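## Task

Find the box whose top shows the letter X and set it inside the tote near the door, fully within the rim. It must be the only thing placed there, every other box must stay on its desk, and it has to rest there without the robot holding it. The robot must stay upright and level throughout.

## Robot and tools

Robot: a simulated Hello Robot Stretch 4 with a single arm. It has an omni-wheel base, a lift that slides up a mast, an arm that telescopes forward, a three-joint wrist (yaw, pitch, roll) and a two-finger gripper. It stands about 1.6 m tall, and the base rim lies within 0.23 m of the base origin. The cameras ride on the robot: head_camera, head_left_camera, head_right_camera and wrist_camera.

Frames: the base frame sits on the floor under the base centre, with x ahead, y to the left and z up. hand_pose is a point between the open fingertips, given in this frame; its printed position may be somewhat off. The odometry frame is where the base frame was when the scene began. base_odometry counts wheel rotation only, so wheel slip shows up as travel. Heading runs -3.142 to 3.142, with positive meaning left.

execute_actions: "actions" is a list holding one action, or none. An empty list just reports state and images. An action contains "base", "joints" or both, and may add "pace" and "contact_limits". Alternatively it is {"end_of_arm": "enable_torque"} alone. All motions in one action begin together.
- base: exactly one relative move, measured from where the base last reported itself. translate_m is a straight drive in metres, -2 to 2, positive forward. strafe_m is a sideways slide in metres, -2 to 2, positive left. rotate_rad is a turn in place in radians, -3.2 to 3.2, positive counter-clockwise seen from above.
- joints: a single object keyed by joint name, and each value is an absolute target, not an offset. lift_m 0 to 1.2 m. arm_m 0 to 0.55 m of extension. wrist_yaw_rad -1.134 to 4.276 (0 points forward, positive turns left, 3.14 is folded back, and above 3.4 the arm may block it). wrist_pitch_rad -1.117 to 4.259 (0 level, 1.57 pointing down). wrist_roll_rad -1.117 to 4.259 (0 puts the fingers level, positive turns clockwise seen from behind). gripper_m -0.038 to 0.141, the gap between the fingertips; negative values press them together. A joint target outside its range is clipped and reported. Any other bad value or unknown key rejects the whole call.
- pace: "slow", "default", "fast" or "max". Base speed is roughly 0.1/0.3/0.4/0.6 m/s and turning roughly 1/2/3/4 rad/s. With the lift above 0.2 these caps shrink, reaching 0.3 m/s and 1 rad/s at 1.2.
- contact_limits: only {"arm_m": v}, with v from 0 (most gentle) to 0.75 (most forceful). The default is 0.5.
- cameras: a list of camera names, or "all". Omitting it or passing null means all, and [] means none.

A joint or base you omit may keep pressing toward an earlier target without the status showing it. To unfold the wrist at the start, send lift_m 0.4 together with wrist_yaw_rad 0.

wait: {"seconds": 0 to 10}. Nothing new is commanded, and it returns the same state and images as an empty action.

zoom_image: {"camera": name, "region": [x0, y0, x1, y1]}, in pixels of that camera's latest full image, with (0, 0) at the top-left. The region can be at most 504 by 504.

finished_scene: {"scene": n}, the number of the current scene. It ends the scene for good once the last command has settled, and the result tells whether the goal was met and gives the next task. Replying without any tool call ends every remaining scene.

Result lines:
- base_status and joint_status tell how each motion ended. "done" for the base means the wheels turned the commanded amount, even if they slipped. "off_target" means the part stopped short and may still be pushing.
- "contact_stop_at_<key>" means the part was blocked. The lift, arm or wheels then go slack: a loaded lift may sink, and the base may drift.
- "limit_stop_at_<name>" is a built-in stop. "limit_stop_at_tilt" means a lean past 6 degrees, which leaves the lift, arm and wheels slack until the lean eases. "limit_stop_at_own_body" flags a self-collision risk, often when the gripper points up and is rolled.
- "torque_fault" means a wrist or gripper motor went limp. Send enable_torque to revive it.
- on_its_own reports anything this call did not command. There, "held at" is the held target, not the actual position.
- When one call reports a stop, later moves in the same reply are skipped.
- lidar_m: 12 distances in metres, one per 30-degree sector, starting straight ahead and going counter-clockwise (4th left, 7th behind, 10th right). "-" means nothing seen, or something closer than 0.25 m. The lidar sees table tops, but can miss glass, thin legs and things behind the robot.
- wrist_depth_mm: a 7×7 grid of depths in mm (100 to 2000), starting at the top-left. The robot's own body appears in it.
- turned_by_wheels vs turned_by_imu: a gap above about 0.1 rad suggests a bump or slip, and the heading error is roughly their difference.
- base_tilt is in degrees, positive when leaning forward or right.
- motor_effort is given in percent, with the peak shown in brackets. Wheel effort is positive when it turns the base right. Effort at rest outside its normal range points to a load or a push.

Gripping: command a gap smaller than the object. Squeezing harder pulls the object toward the wrist. Neither the gripper reading nor "done" confirms a hold, so check the gripper effort. If the fingertips jam on a surface, raise the lift.

Avoid: dropping, slamming or shoving things, and knocking other boxes off their desks. Do not turn or drive carrying more than 1 kg with arm_m above 0.2, especially at fast paces. Avoid strong pushes or pulls with the gripper held high. A level gripper holding more than about 2 kg, or pressed by a base or arm move, faults the wrist. Objects may be nudged briefly by outside disturbances. The box must be released and resting inside the tote before you end the scene.

Each tool is called after "Request:" as name(argument=value, ...), one argument or row to a line, values as JSON.

## Session

Request:
execute_actions(
  actions=[],
)

Scene clock: 0.00 s.
base_odometry: x=+0.000 y=+0.000 heading=+0.000 (m, m, rad; odometry frame)
turned_by_wheels: +0.000 (rad since the last result)
turned_by_imu: +0.000 (rad since the last result)
base_tilt: forward=+0.1 right=+0.0 (deg)
lidar_m: 2.18 1.00 0.84 0.82 0.89 0.77 0.75 0.86 0.89 0.87 0.96 1.59
base_status: not commanded
joint_positions: lift_m=+0.190 arm_m=-0.001 wrist_yaw_rad=+3.236 wrist_pitch_rad=-0.009 wrist_roll_rad=+0.010 gripper_m=+0.057
joint_status: not commanded
motor_effort: lift_m=+20 arm_m=-1 wrist_yaw_rad=+1 wrist_pitch_rad=-7 wrist_roll_rad=+1 gripper_m=-1 wheel_0=+0 wheel_1=+0 wheel_2=+0 (%)
hand_pose: x=-0.1252 y=+0.0597 z=+0.3704 quat_wxyz=(-0.047, +0.004, +0.005, +0.999) (m; base frame)
wrist_depth_mm: - 131 609 1229 1464 1397 1336 / - 109 131 1576 1499 1397 1397 / - 112 133 1576 1576 1464 1366 / - 126 169 1708 1618 1464 1397 / 140 1255 1576 1661 216 1430 1205 / 198 1229 201 1138 946 854 878 / 195 976 878 - - 732 683
pictures: head_camera, head_left_camera, head_right_camera, wrist_camera
Images, in order (width x height): head_camera 420x560, head_left_camera 420x672, head_right_camera 420x672, wrist_camera 616x392.

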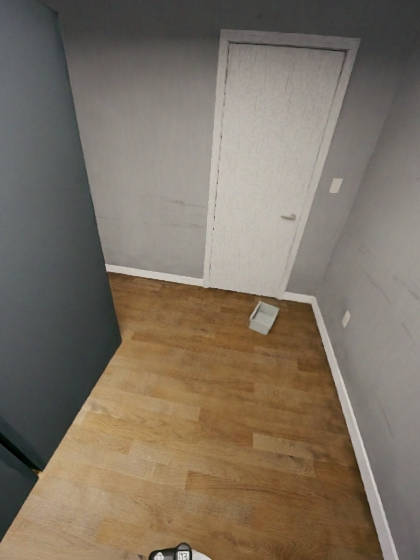

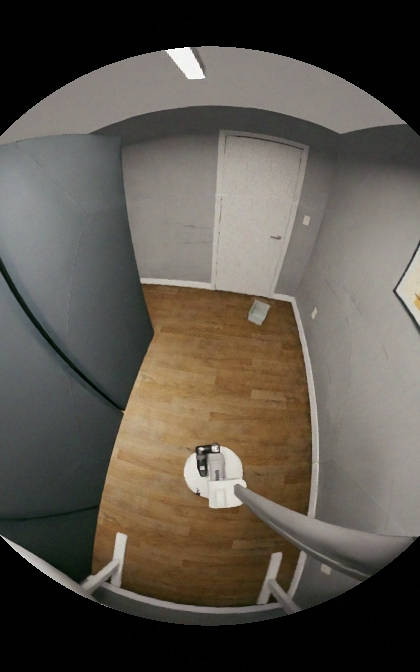

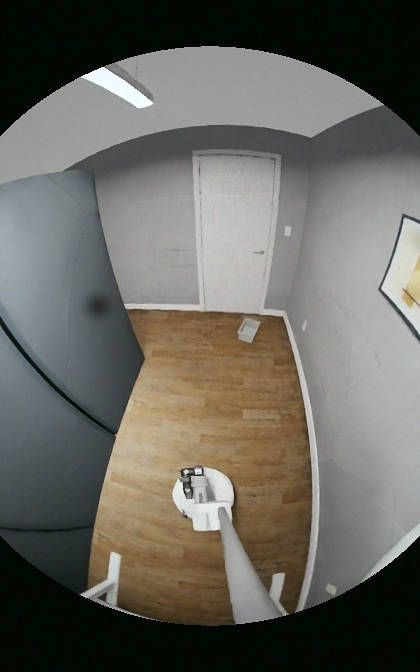

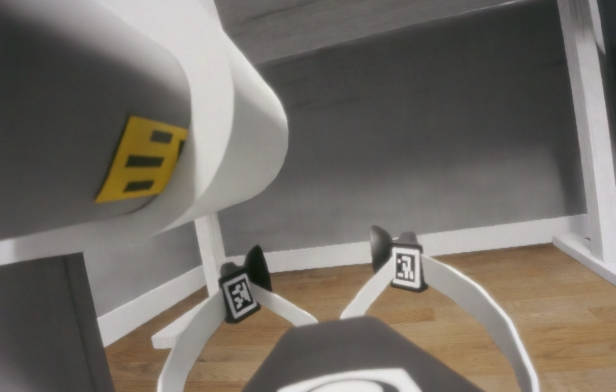

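Request:
execute_actions(
  actions=[
    {"base": {"rotate_rad": 3.14}, "pace": "fast"},
  ],
)

Scene clock: 5.17 s.
base_odometry: x=+0.000 y=+0.000 heading=+3.140 (m, m, rad; odometry frame)
turned_by_wheels: +3.140 (rad since the last result)
turned_by_imu: +3.098 (rad since the last result)
base_tilt: forward=+0.2 right=-0.1 (deg)
lidar_m: 0.74 0.85 0.84 0.86 0.97 1.60 2.19 1.00 0.81 0.82 0.91 0.73
base_status: done
joint_positions: lift_m=+0.190 arm_m=-0.001 wrist_yaw_rad=+3.236 wrist_pitch_rad=-0.009 wrist_roll_rad=+0.010 gripper_m=+0.057
joint_status: not commanded
motor_effort: lift_m=+20(20) arm_m=-1(1) wrist_yaw_rad=+2(1) wrist_pitch_rad=-7(8) wrist_roll_rad=+1(1) gripper_m=-3(1) wheel_0=-3(12) wheel_1=-1(10) wheel_2=-1(10) (%)
hand_pose: x=-0.1252 y=+0.0598 z=+0.3704 quat_wxyz=(-0.047, +0.004, +0.005, +0.999) (m; base frame)
wrist_depth_mm: - 130 - - - - 1661 / - 108 131 - - - 1808 / - 112 133 - - - - / - 125 169 - - - 1863 / 140 1205 - - 216 1464 1255 / 198 1205 200 1160 946 854 891 / 194 976 891 - - 732 683
pictures: head_camera, head_left_camera, head_right_camera, wrist_camera
Images, in order (width x height): head_camera 420x560, head_left_camera 420x672, head_right_camera 420x672, wrist_camera 616x392.

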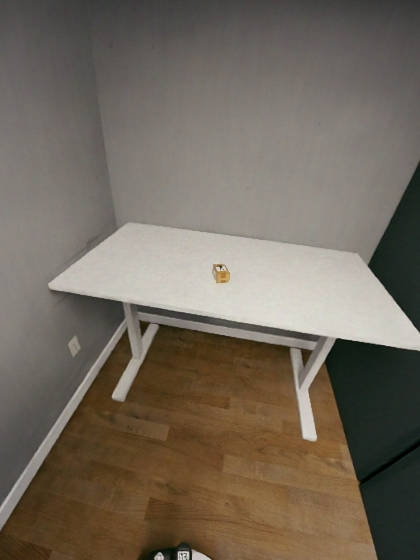

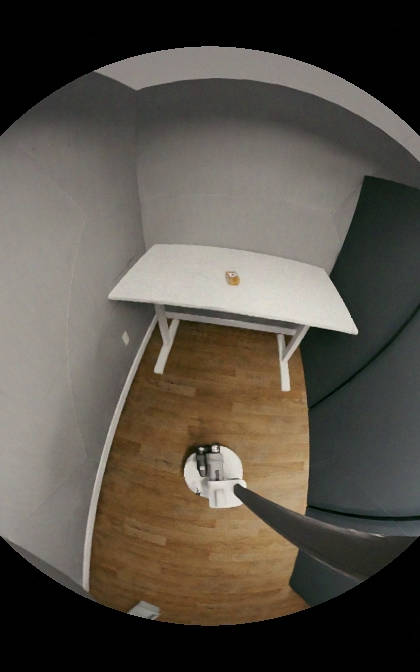

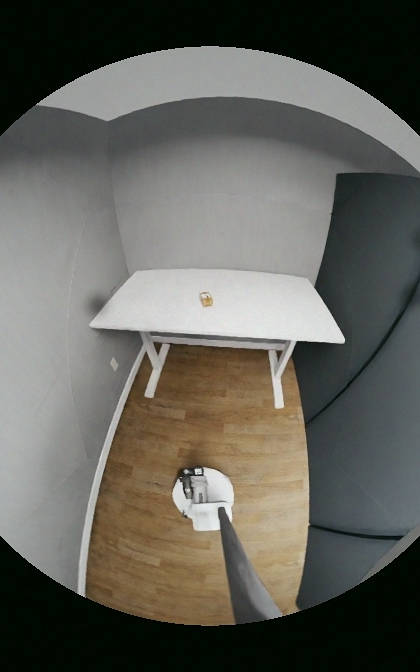

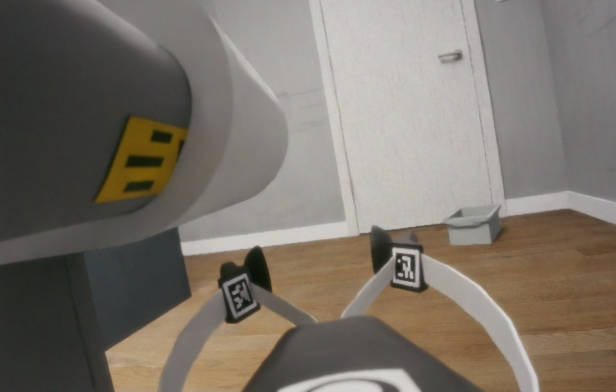

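Request:
zoom_image(
  camera="head_camera",
  region=[190, 250, 250, 300],
)

Region (190, 250, 250, 300) of head_camera's 420x560 image, scaled by 8.400, with more detail than that image has.

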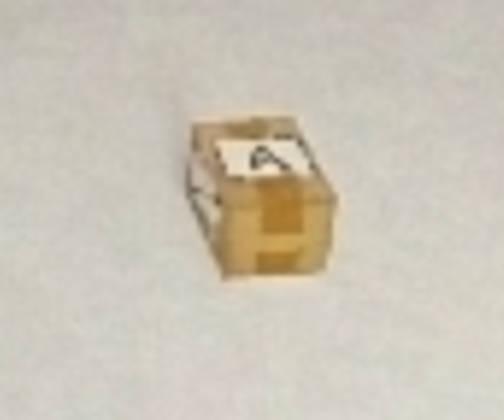

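Request:
execute_actions(
  actions=[
    {"base": {"rotate_rad": -1.65}, "pace": "fast"},
  ],
  cameras=[],
)

Request:
execute_actions(
  actions=[
    {"base": {"translate_m": 0.35}, "pace": "max"},
  ],
  cameras=[],
)

Request:
execute_actions(
  actions=[
    {"base": {"strafe_m": -1.75}, "pace": "max"},
  ],
)

Scene clock: 45.57 s.
base_odometry: x=+0.000 y=+0.000 heading=+1.490 (m, m, rad; odometry frame)
turned_by_wheels: -1.649 (rad since the last result)
turned_by_imu: -1.628 (rad since the last result)
base_tilt: forward=+0.2 right=+0.0 (deg)
lidar_m: 0.82 0.92 0.74 0.74 0.82 0.88 0.87 0.98 1.45 1.66 1.03 0.85
base_status: done
joint_positions: lift_m=+0.190 arm_m=-0.001 wrist_yaw_rad=+3.236 wrist_pitch_rad=-0.009 wrist_roll_rad=+0.010 gripper_m=+0.057
joint_status: not commanded
motor_effort: lift_m=+20(20) arm_m=-2(1) wrist_yaw_rad=+1(1) wrist_pitch_rad=-7(8) wrist_roll_rad=+1(1) gripper_m=-4(1) wheel_0=+4(9) wheel_1=+2(11) wheel_2=+1(9) (%)
hand_pose: x=-0.1252 y=+0.0598 z=+0.3704 quat_wxyz=(-0.047, +0.004, +0.005, +0.999) (m; base frame)
wrist_depth_mm: - 131 569 946 904 866 831 / - 109 131 960 931 904 866 / - 112 133 976 931 891 878 / - 126 169 991 946 904 866 / 141 1078 1060 1008 216 904 866 / 198 1098 201 991 917 854 866 / 195 976 891 - - 723 683
pictures: none
No camera images: the call's "cameras" was empty. Leave "cameras" out to get every camera's image.

Scene clock: 47.60 s.
base_odometry: x=+0.028 y=+0.349 heading=+1.490 (m, m, rad; odometry frame)
turned_by_wheels: +0.000 (rad since the last result)
turned_by_imu: +0.000 (rad since the last result)
base_tilt: forward=+0.2 right=+0.0 (deg)
lidar_m: 0.47 0.52 0.70 0.68 0.78 1.20 1.23 1.35 1.79 1.34 0.62 0.49
base_status: done
joint_positions: lift_m=+0.190 arm_m=-0.001 wrist_yaw_rad=+3.236 wrist_pitch_rad=-0.009 wrist_roll_rad=+0.010 gripper_m=+0.057
joint_status: not commanded
motor_effort: lift_m=+20(20) arm_m=-1(1) wrist_yaw_rad=+1(2) wrist_pitch_rad=-7(9) wrist_roll_rad=+1(1) gripper_m=-3(5) wheel_0=+1(10) wheel_1=+0(10) wheel_2=+2(15) (%)
hand_pose: x=-0.1252 y=+0.0598 z=+0.3704 quat_wxyz=(-0.047, +0.004, +0.005, +0.999) (m; base frame)
wrist_depth_mm: - 131 732 1229 1229 1182 1160 / - 108 131 1281 1255 1205 1138 / - 111 133 1281 1281 1205 1182 / - 125 170 1336 1281 1205 1182 / 141 1464 1430 1366 216 1229 1160 / 198 1430 200 1138 960 866 891 / 194 960 878 - - 732 691
pictures: none
No camera images: the call's "cameras" was empty. Leave "cameras" out to get every camera's image.

Scene clock: 51.83 s.
base_odometry: x=+1.773 y=+0.209 heading=+1.490 (m, m, rad; odometry frame)
turned_by_wheels: +0.000 (rad since the last result)
turned_by_imu: +0.002 (rad since the last result)
base_tilt: forward=+0.2 right=-0.2 (deg)
lidar_m: 2.53 0.53 0.51 2.09 1.85 1.45 0.81 0.65 0.53 0.50 0.57 0.88
base_status: done
joint_positions: lift_m=+0.190 arm_m=-0.001 wrist_yaw_rad=+3.236 wrist_pitch_rad=-0.009 wrist_roll_rad=+0.010 gripper_m=+0.057
joint_status: not commanded
motor_effort: lift_m=+20(20) arm_m=-1(1) wrist_yaw_rad=+2(1) wrist_pitch_rad=-6(6) wrist_roll_rad=+1(1) gripper_m=+1(1) wheel_0=-2(17) wheel_1=+2(14) wheel_2=+0(1) (%)
hand_pose: x=-0.1252 y=+0.0597 z=+0.3704 quat_wxyz=(-0.047, +0.004, +0.005, +0.999) (m; base frame)
wrist_depth_mm: - 131 842 1464 1430 1366 1308 / - 109 131 1464 1430 1336 1308 / - 112 133 1464 1464 1397 1366 / - 126 168 1537 1464 1430 1366 / 141 842 1229 1537 215 1397 1281 / 198 854 200 904 891 854 878 / 195 809 878 - - 732 683
pictures: head_camera, head_left_camera, head_right_camera, wrist_camera
Images, in order (width x height): head_camera 420x560, head_left_camera 420x672, head_right_camera 420x672, wrist_camera 616x392.

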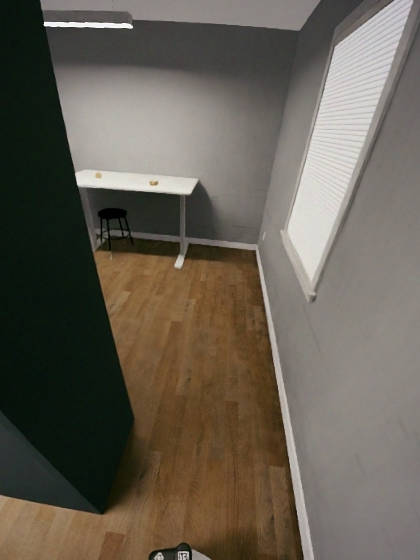

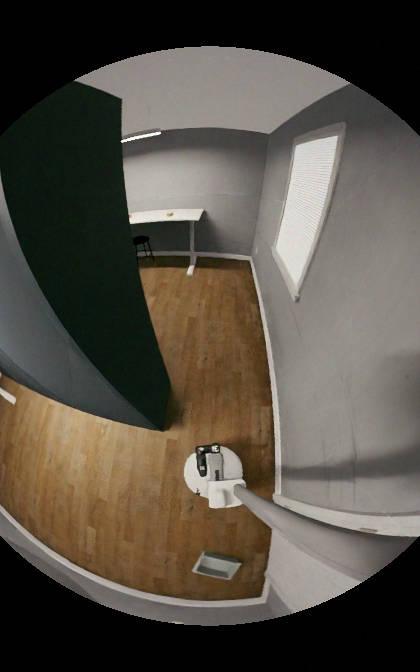

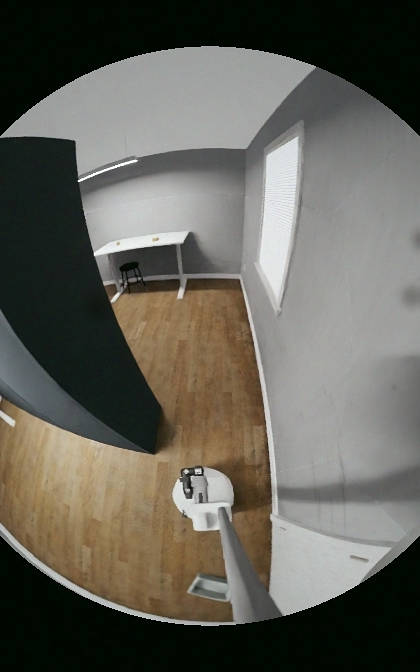

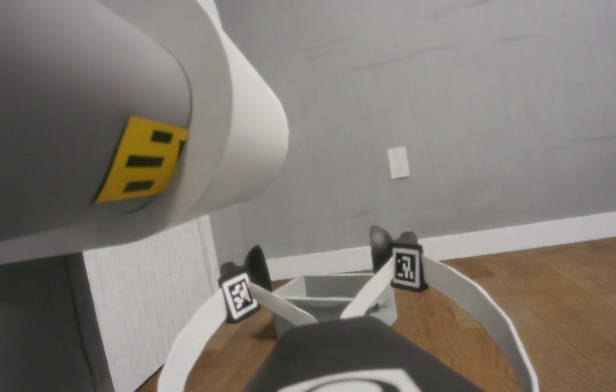

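Request:
execute_actions(
  actions=[
    {"base": {"translate_m": 1.4}, "pace": "max"},
  ],
)

Scene clock: 67.07 s.
base_odometry: x=+1.884 y=+1.604 heading=+1.491 (m, m, rad; odometry frame)
turned_by_wheels: +0.000 (rad since the last result)
turned_by_imu: +0.000 (rad since the last result)
base_tilt: forward=+0.2 right=+0.0 (deg)
lidar_m: 1.17 1.23 1.83 1.71 0.83 0.68 1.78 0.89 0.65 0.63 0.70 1.16
base_status: done
joint_positions: lift_m=+0.190 arm_m=-0.001 wrist_yaw_rad=+3.236 wrist_pitch_rad=-0.009 wrist_roll_rad=+0.010 gripper_m=+0.057
joint_status: not commanded
motor_effort: lift_m=+20(20) arm_m=-1(1) wrist_yaw_rad=+1(1) wrist_pitch_rad=-7(9) wrist_roll_rad=+1(1) gripper_m=-2(2) wheel_0=+1(11) wheel_1=+0(10) wheel_2=+1(15) (%)
hand_pose: x=-0.1252 y=+0.0597 z=+0.3703 quat_wxyz=(-0.047, +0.004, +0.005, +0.999) (m; base frame)
wrist_depth_mm: - 130 - - - 1042 1008 / - 108 131 - - 707 809 / - 112 133 - - 854 1042 / - 126 169 - - 931 1060 / 141 1118 1576 - 216 842 1025 / 198 1138 200 1138 946 691 715 / 195 991 891 - - 732 676
pictures: head_camera, head_left_camera, head_right_camera, wrist_camera
Images, in order (width x height): head_camera 420x560, head_left_camera 420x672, head_right_camera 420x672, wrist_camera 616x392.

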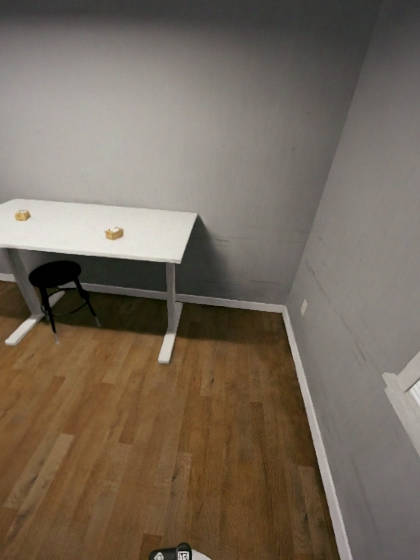

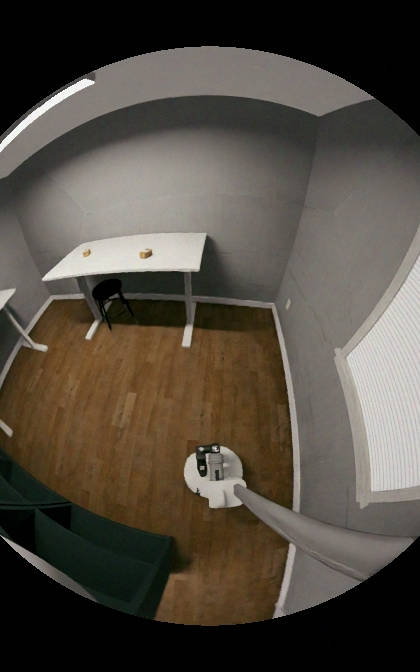

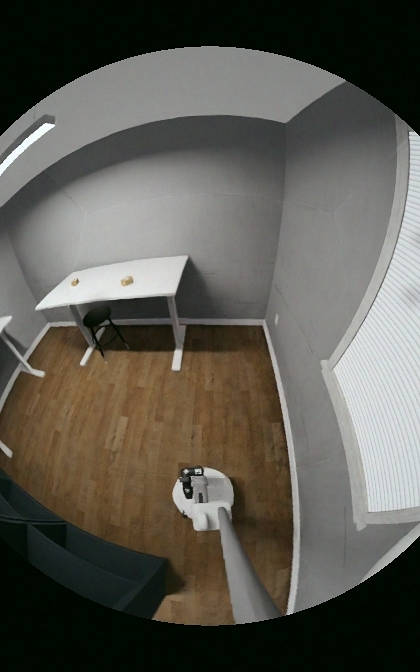

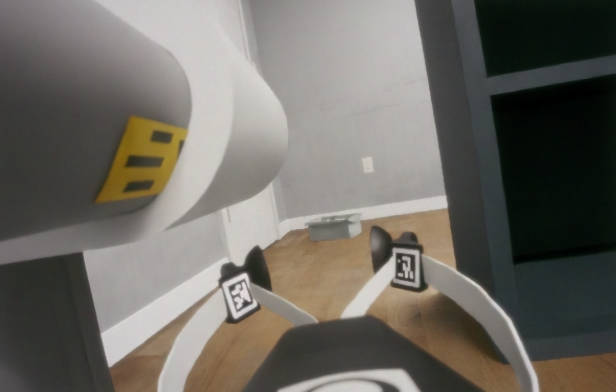

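Request:
zoom_image(
  camera="head_camera",
  region=[90, 215, 140, 250],
)

Request:
zoom_image(
  camera="head_camera",
  region=[0, 200, 50, 235],
)

Region (90, 215, 140, 250) of head_camera's 420x560 image, scaled by 10.080, with more detail than that image has; it fills the top 353 rows of this view, and the rest is white.

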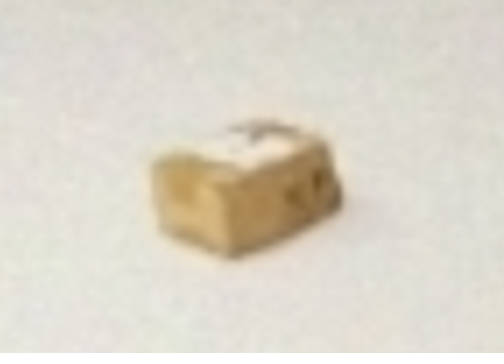

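Region (0, 200, 50, 235) of head_camera's 420x560 image, scaled by 10.080, with more detail than that image has; it fills the top 353 rows of this view, and the rest is white.

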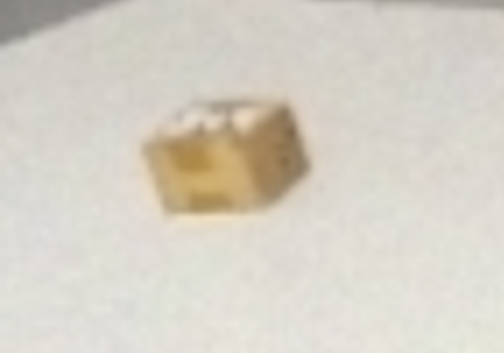

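Request:
execute_actions(
  actions=[
    {"base": {"strafe_m": 0.65}, "joints": {"lift_m": 0.4, "wrist_yaw_rad": 0}, "pace": "max"},
  ],
)

Scene clock: 76.80 s.
base_odometry: x=+1.236 y=+1.656 heading=+1.491 (m, m, rad; odometry frame)
turned_by_wheels: +0.000 (rad since the last result)
turned_by_imu: -0.001 (rad since the last result)
base_tilt: forward=+0.1 right=+0.0 (deg)
lidar_m: 1.19 1.30 1.65 1.53 0.70 0.54 0.55 0.61 1.35 1.26 1.40 1.23
base_status: done
joint_positions: lift_m=+0.400 arm_m=-0.001 wrist_yaw_rad=+0.000 wrist_pitch_rad=-0.009 wrist_roll_rad=+0.010 gripper_m=+0.057
joint_status: all done
motor_effort: lift_m=+21(24) arm_m=-1(1) wrist_yaw_rad=+1(5) wrist_pitch_rad=-8(9) wrist_roll_rad=+1(1) gripper_m=-2(5) wheel_0=+2(18) wheel_1=-1(15) wheel_2=-1(1) (%)
hand_pose: x=+0.4588 y=-0.0873 z=+0.5806 quat_wxyz=(+1.000, +0.005, -0.004, +0.000) (m; base frame)
wrist_depth_mm: 1808 1708 1756 1618 1042 1618 1618 / 1756 1138 1160 1229 1308 1618 1618 / 1366 1808 1708 1708 1661 1661 1576 / 1808 1863 1808 1756 1756 1661 1576 / 1863 1808 1863 1808 216 1618 1618 / 1921 1708 200 1618 1308 1281 1281 / 1576 1397 1281 - - 1025 1008
pictures: head_camera, head_left_camera, head_right_camera, wrist_camera
Images, in order (width x height): head_camera 420x560, head_left_camera 420x672, head_right_camera 420x672, wrist_camera 616x392.

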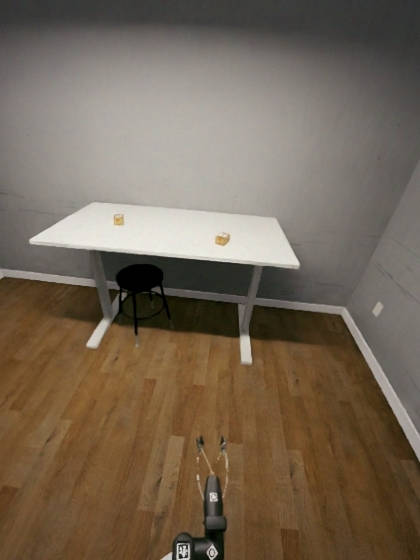

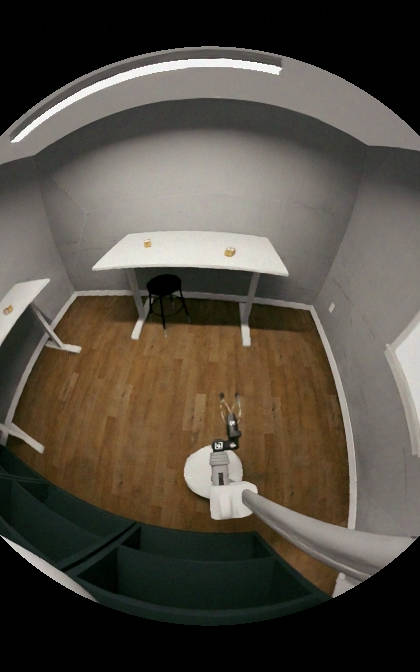

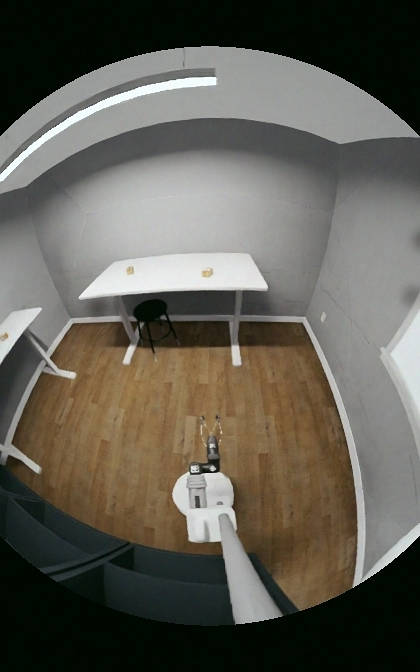

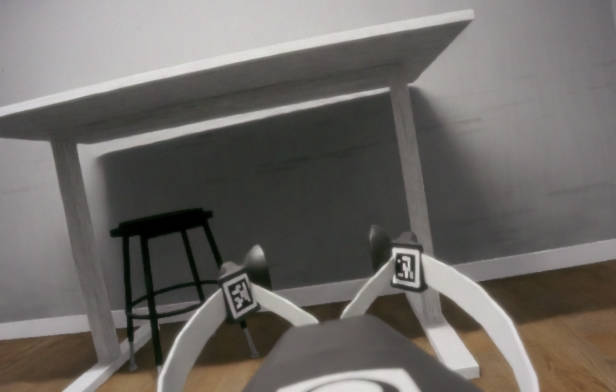

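Request:
execute_actions(
  actions=[
    {"base": {"translate_m": 0.55}, "joints": {"lift_m": 1.0, "wrist_pitch_rad": 0.5}, "pace": "max"},
  ],
)

Request:
zoom_image(
  camera="head_camera",
  region=[0, 200, 300, 320],
)

Scene clock: 84.40 s.
base_odometry: x=+1.280 y=+2.204 heading=+1.491 (m, m, rad; odometry frame)
turned_by_wheels: +0.000 (rad since the last result)
turned_by_imu: +0.000 (rad since the last result)
base_tilt: forward=+0.2 right=-0.1 (deg)
lidar_m: 0.65 0.70 1.05 1.53 1.40 1.11 1.08 1.19 1.37 1.32 1.53 0.67
base_status: done
joint_positions: lift_m=+1.000 arm_m=-0.001 wrist_yaw_rad=+0.000 wrist_pitch_rad=+0.502 wrist_roll_rad=+0.010 gripper_m=+0.057
joint_status: all done
motor_effort: lift_m=+22(26) arm_m=-2(1) wrist_yaw_rad=+1(0) wrist_pitch_rad=-4(6) wrist_roll_rad=+1(1) gripper_m=-5(0) wheel_0=+2(10) wheel_1=+2(7) wheel_2=+1(14) (%)
hand_pose: x=+0.4232 y=-0.0874 z=+1.0393 quat_wxyz=(+0.969, +0.005, +0.248, -0.001) (m; base frame)
wrist_depth_mm: 1118 1118 1098 1078 1078 1025 1098 / 1138 1008 878 768 691 654 615 / 741 668 609 564 521 492 466 / 539 512 496 496 1430 1366 1397 / 1537 1042 1499 1576 216 1499 1464 / 1098 917 200 1464 1336 1118 1336 / 1397 1308 1281 - - 1205 1160
pictures: head_camera, head_left_camera, head_right_camera, wrist_camera
Images, in order (width x height): head_camera 420x560, head_left_camera 420x672, head_right_camera 420x672, wrist_camera 616x392.

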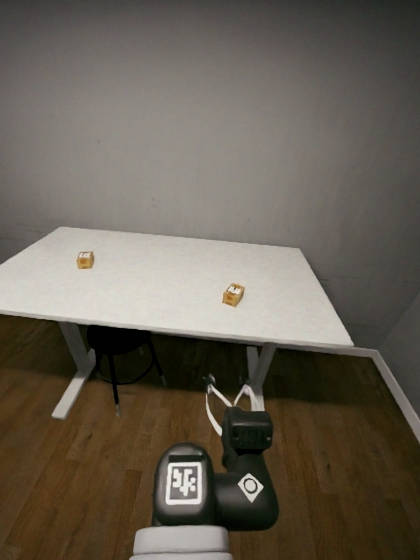

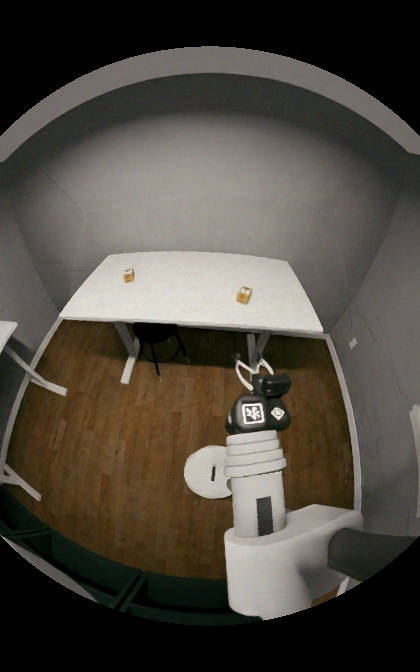

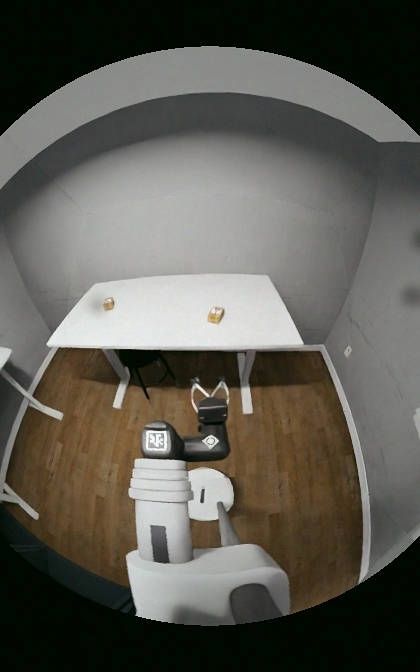

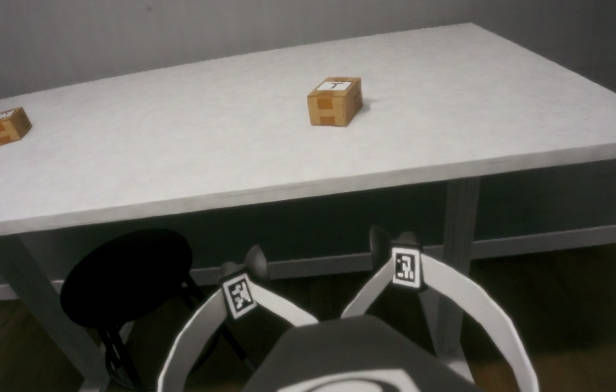

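Region (0, 200, 300, 320) of head_camera's 420x560 image, scaled by 1.680, with more detail than that image has; it fills the top 202 rows of this view, and the rest is white.

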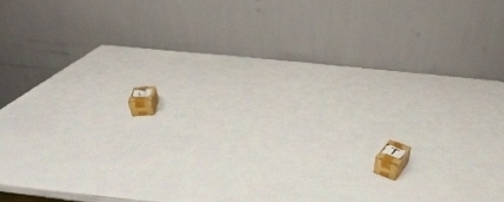

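Request:
zoom_image(
  camera="head_camera",
  region=[65, 240, 105, 280],
)

Request:
zoom_image(
  camera="wrist_camera",
  region=[290, 60, 380, 140],
)

Request:
zoom_image(
  camera="wrist_camera",
  region=[0, 90, 70, 160],
)

Region (65, 240, 105, 280) of head_camera's 420x560 image, scaled by 12.600, with more detail than that image has.

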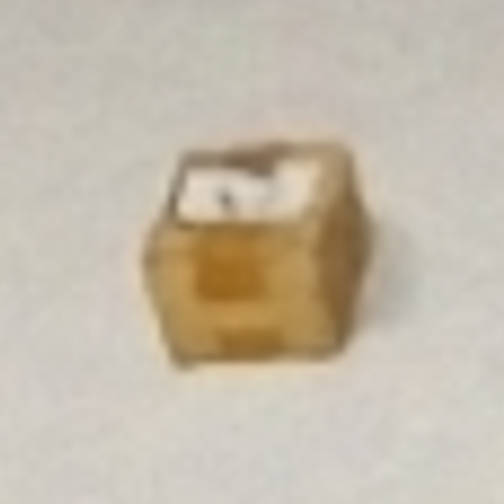

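Region (290, 60, 380, 140) of wrist_camera's 616x392 image, scaled by 5.600.

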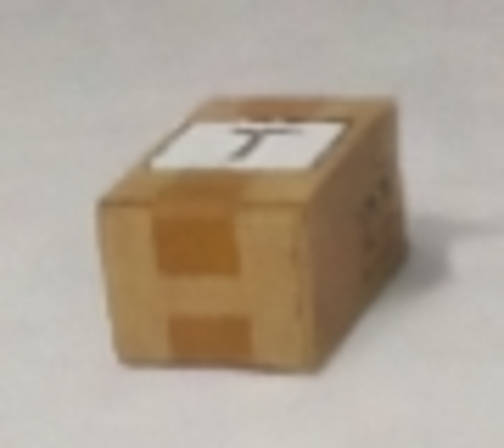

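Region (0, 90, 70, 160) of wrist_camera's 616x392 image, scaled by 7.200.

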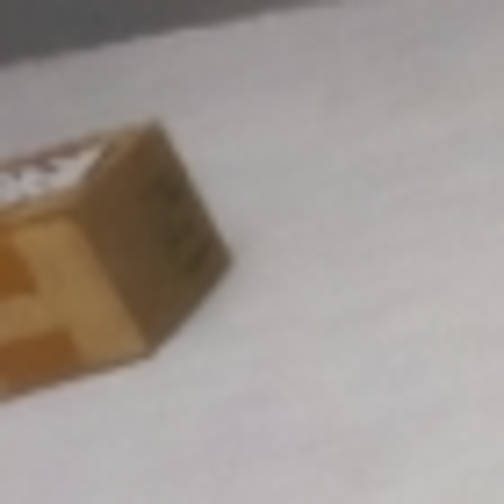

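Request:
execute_actions(
  actions=[
    {"base": {"strafe_m": 0.5}, "joints": {"lift_m": 1.15, "wrist_pitch_rad": 0.3}, "pace": "max"},
  ],
)

Scene clock: 94.43 s.
base_odometry: x=+0.782 y=+2.244 heading=+1.491 (m, m, rad; odometry frame)
turned_by_wheels: +0.000 (rad since the last result)
turned_by_imu: +0.000 (rad since the last result)
base_tilt: forward=+0.2 right=-0.1 (deg)
lidar_m: 0.70 0.77 1.07 1.03 1.17 1.06 1.02 1.15 1.89 1.82 0.93 0.71
base_status: done
joint_positions: lift_m=+1.150 arm_m=-0.001 wrist_yaw_rad=+0.000 wrist_pitch_rad=+0.302 wrist_roll_rad=+0.010 gripper_m=+0.057
joint_status: all done
motor_effort: lift_m=+22(25) arm_m=-1(1) wrist_yaw_rad=+2(1) wrist_pitch_rad=-6(13) wrist_roll_rad=+1(1) gripper_m=-4(3) wheel_0=-1(13) wheel_1=-2(11) wheel_2=+0(1) (%)
hand_pose: x=+0.4457 y=-0.0874 z=+1.2422 quat_wxyz=(+0.989, +0.005, +0.150, -0.001) (m; base frame)
wrist_depth_mm: 1182 1205 1160 1138 1160 1118 1118 / 1229 1229 1229 1205 1205 1205 1182 / 1308 1308 1281 1281 1255 1229 1205 / 1430 1366 1205 1098 991 917 854 / 1464 960 866 798 216 691 661 / 1537 715 202 615 574 564 585 / 640 609 591 - - 1576 1537
pictures: head_camera, head_left_camera, head_right_camera, wrist_camera
Images, in order (width x height): head_camera 420x560, head_left_camera 420x672, head_right_camera 420x672, wrist_camera 616x392.

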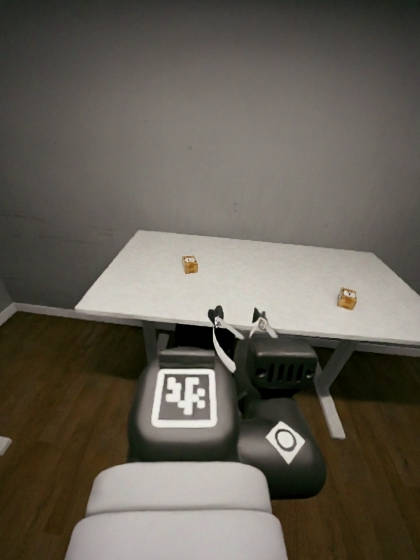

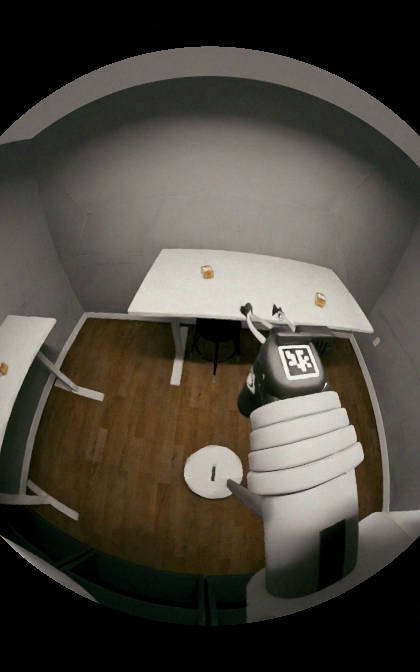

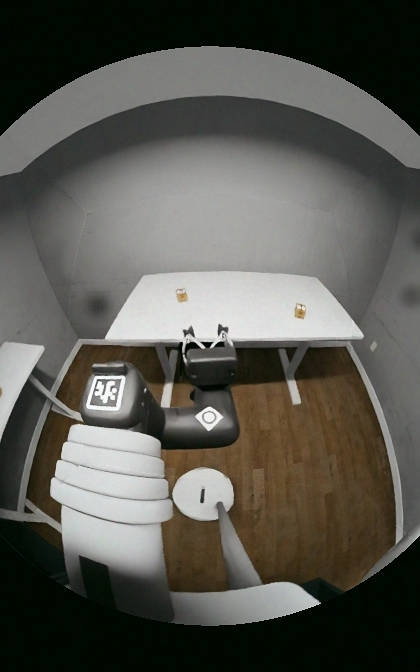

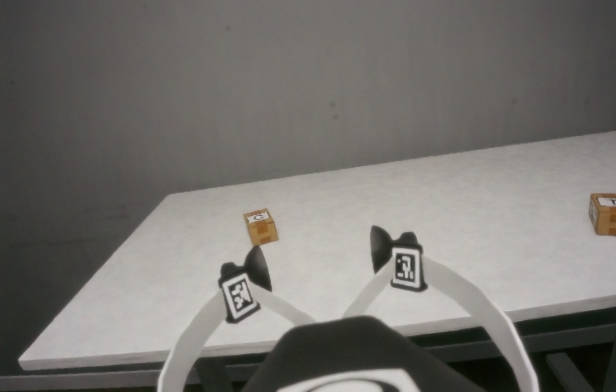

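Request:
zoom_image(
  camera="wrist_camera",
  region=[230, 195, 290, 250],
)

Request:
zoom_image(
  camera="head_camera",
  region=[170, 245, 210, 285],
)

Region (230, 195, 290, 250) of wrist_camera's 616x392 image, scaled by 8.400; it fills the top 462 rows of this view, and the rest is white.

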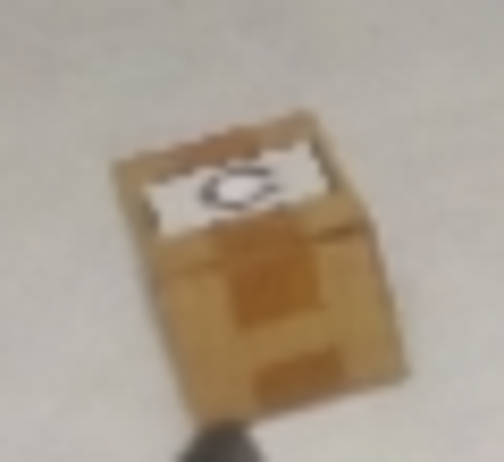

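Region (170, 245, 210, 285) of head_camera's 420x560 image, scaled by 12.600, with more detail than that image has.

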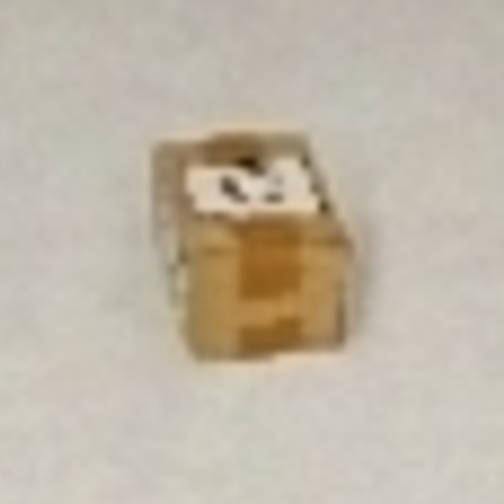

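Request:
execute_actions(
  actions=[
    {"base": {"rotate_rad": 1.5}, "joints": {"lift_m": 1.0, "wrist_pitch_rad": 0.4}, "pace": "max"},
  ],
)

Scene clock: 104.37 s.
base_odometry: x=+0.782 y=+2.244 heading=+2.990 (m, m, rad; odometry frame)
turned_by_wheels: +1.499 (rad since the last result)
turned_by_imu: +1.480 (rad since the last result)
base_tilt: forward=+0.1 right=-0.1 (deg)
lidar_m: 1.04 1.12 1.04 1.03 1.10 1.95 1.89 1.02 0.73 0.69 0.73 1.09
base_status: done
joint_positions: lift_m=+1.000 arm_m=-0.001 wrist_yaw_rad=+0.000 wrist_pitch_rad=+0.402 wrist_roll_rad=+0.010 gripper_m=+0.057
joint_status: all done
motor_effort: lift_m=+18(18) arm_m=-1(1) wrist_yaw_rad=+0(2) wrist_pitch_rad=-6(4) wrist_roll_rad=+1(1) gripper_m=-4(2) wheel_0=-3(8) wheel_1=-2(7) wheel_2=-2(7) (%)
hand_pose: x=+0.4358 y=-0.0874 z=+1.0655 quat_wxyz=(+0.980, +0.005, +0.200, -0.001) (m; base frame)
wrist_depth_mm: 1366 1430 1430 1464 1464 1464 1464 / 1464 1499 1430 1182 1025 904 1576 / 1078 960 946 1618 1618 1661 1661 / 1576 1708 1756 1708 1808 1808 1863 / 1756 1863 1863 1863 216 1756 1708 / 1808 1708 201 1576 1464 1397 1430 / 1464 1537 1464 - - 1255 1255
pictures: head_camera, head_left_camera, head_right_camera, wrist_camera
Images, in order (width x height): head_camera 420x560, head_left_camera 420x672, head_right_camera 420x672, wrist_camera 616x392.

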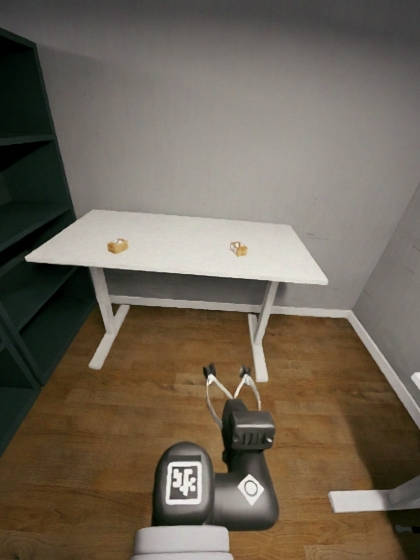

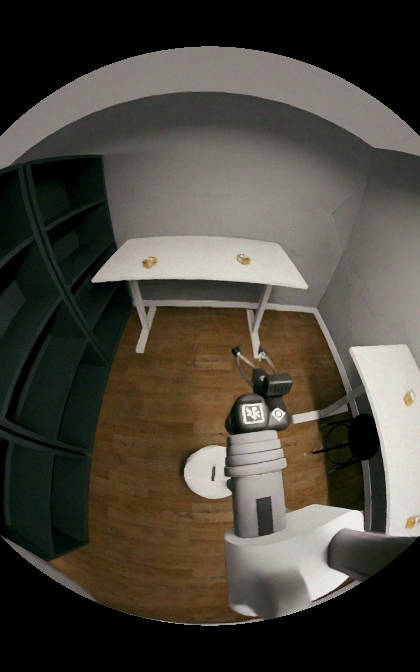

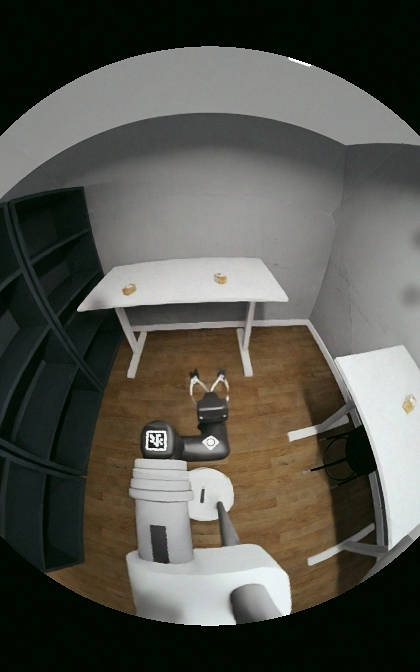

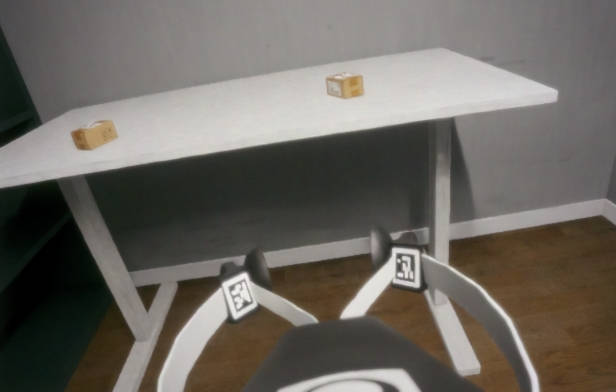

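Request:
execute_actions(
  actions=[
    {"base": {"translate_m": 0.45}, "joints": {"lift_m": 1.15, "wrist_pitch_rad": 0.4}, "pace": "max"},
  ],
)

Scene clock: 111.17 s.
base_odometry: x=+0.337 y=+2.312 heading=+2.991 (m, m, rad; odometry frame)
turned_by_wheels: +0.000 (rad since the last result)
turned_by_imu: +0.000 (rad since the last result)
base_tilt: forward=+0.2 right=-0.1 (deg)
lidar_m: 0.60 0.63 0.95 1.01 1.08 1.53 2.32 0.98 0.75 0.71 0.78 0.61
base_status: done
joint_positions: lift_m=+1.150 arm_m=-0.001 wrist_yaw_rad=+0.000 wrist_pitch_rad=+0.402 wrist_roll_rad=+0.010 gripper_m=+0.057
joint_status: all done
motor_effort: lift_m=+22(25) arm_m=-1(1) wrist_yaw_rad=+2(2) wrist_pitch_rad=-8(11) wrist_roll_rad=+1(1) gripper_m=-2(4) wheel_0=+4(9) wheel_1=+1(6) wheel_2=-1(10) (%)
hand_pose: x=+0.4358 y=-0.0874 z=+1.2152 quat_wxyz=(+0.980, +0.005, +0.200, -0.001) (m; base frame)
wrist_depth_mm: 1008 1025 1042 1060 1042 1060 1060 / 1078 1078 1118 1160 1138 1138 1138 / 1138 1182 1160 1160 1060 976 1182 / 1118 1008 931 842 798 750 699 / 820 759 707 676 216 597 569 / 615 609 200 544 504 488 508 / 535 521 512 - - 1366 1397
pictures: head_camera, head_left_camera, head_right_camera, wrist_camera
Images, in order (width x height): head_camera 420x560, head_left_camera 420x672, head_right_camera 420x672, wrist_camera 616x392.

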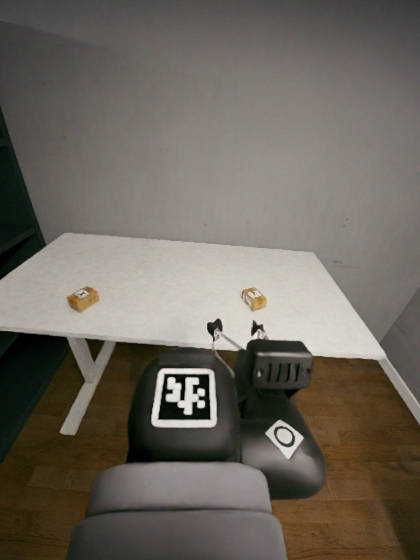

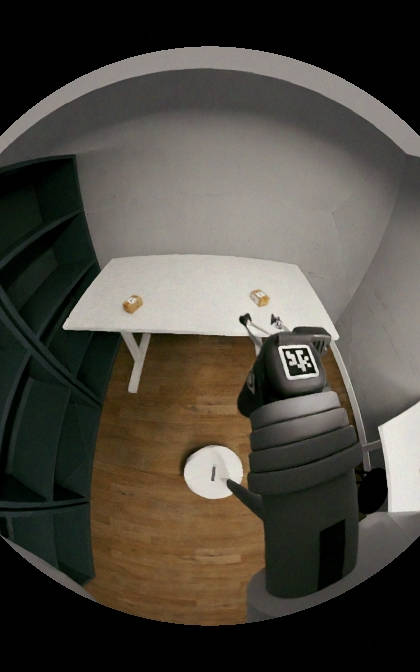

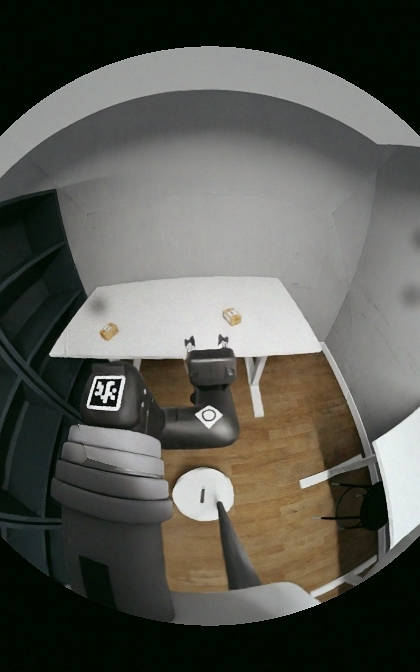

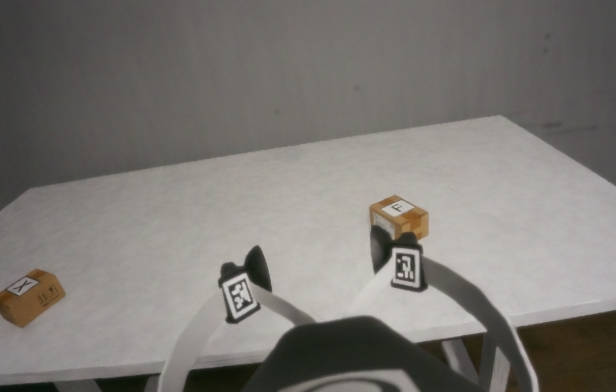

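Request:
zoom_image(
  camera="head_camera",
  region=[50, 270, 120, 330],
)

Request:
zoom_image(
  camera="wrist_camera",
  region=[0, 250, 100, 340],
)

Region (50, 270, 120, 330) of head_camera's 420x560 image, scaled by 7.200, with more detail than that image has; it fills the top 432 rows of this view, and the rest is white.

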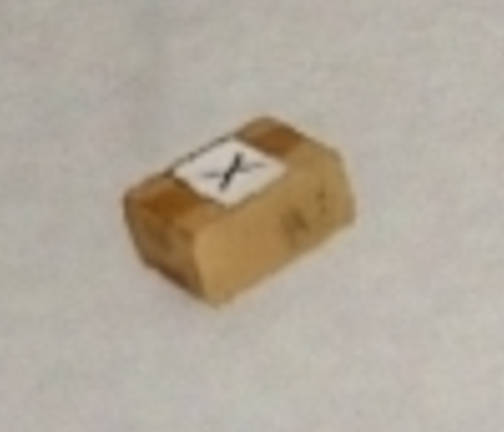

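Region (0, 250, 100, 340) of wrist_camera's 616x392 image, scaled by 5.040; it fills the top 454 rows of this view, and the rest is white.

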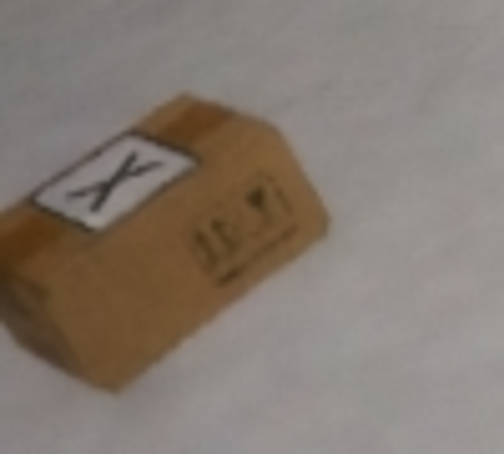

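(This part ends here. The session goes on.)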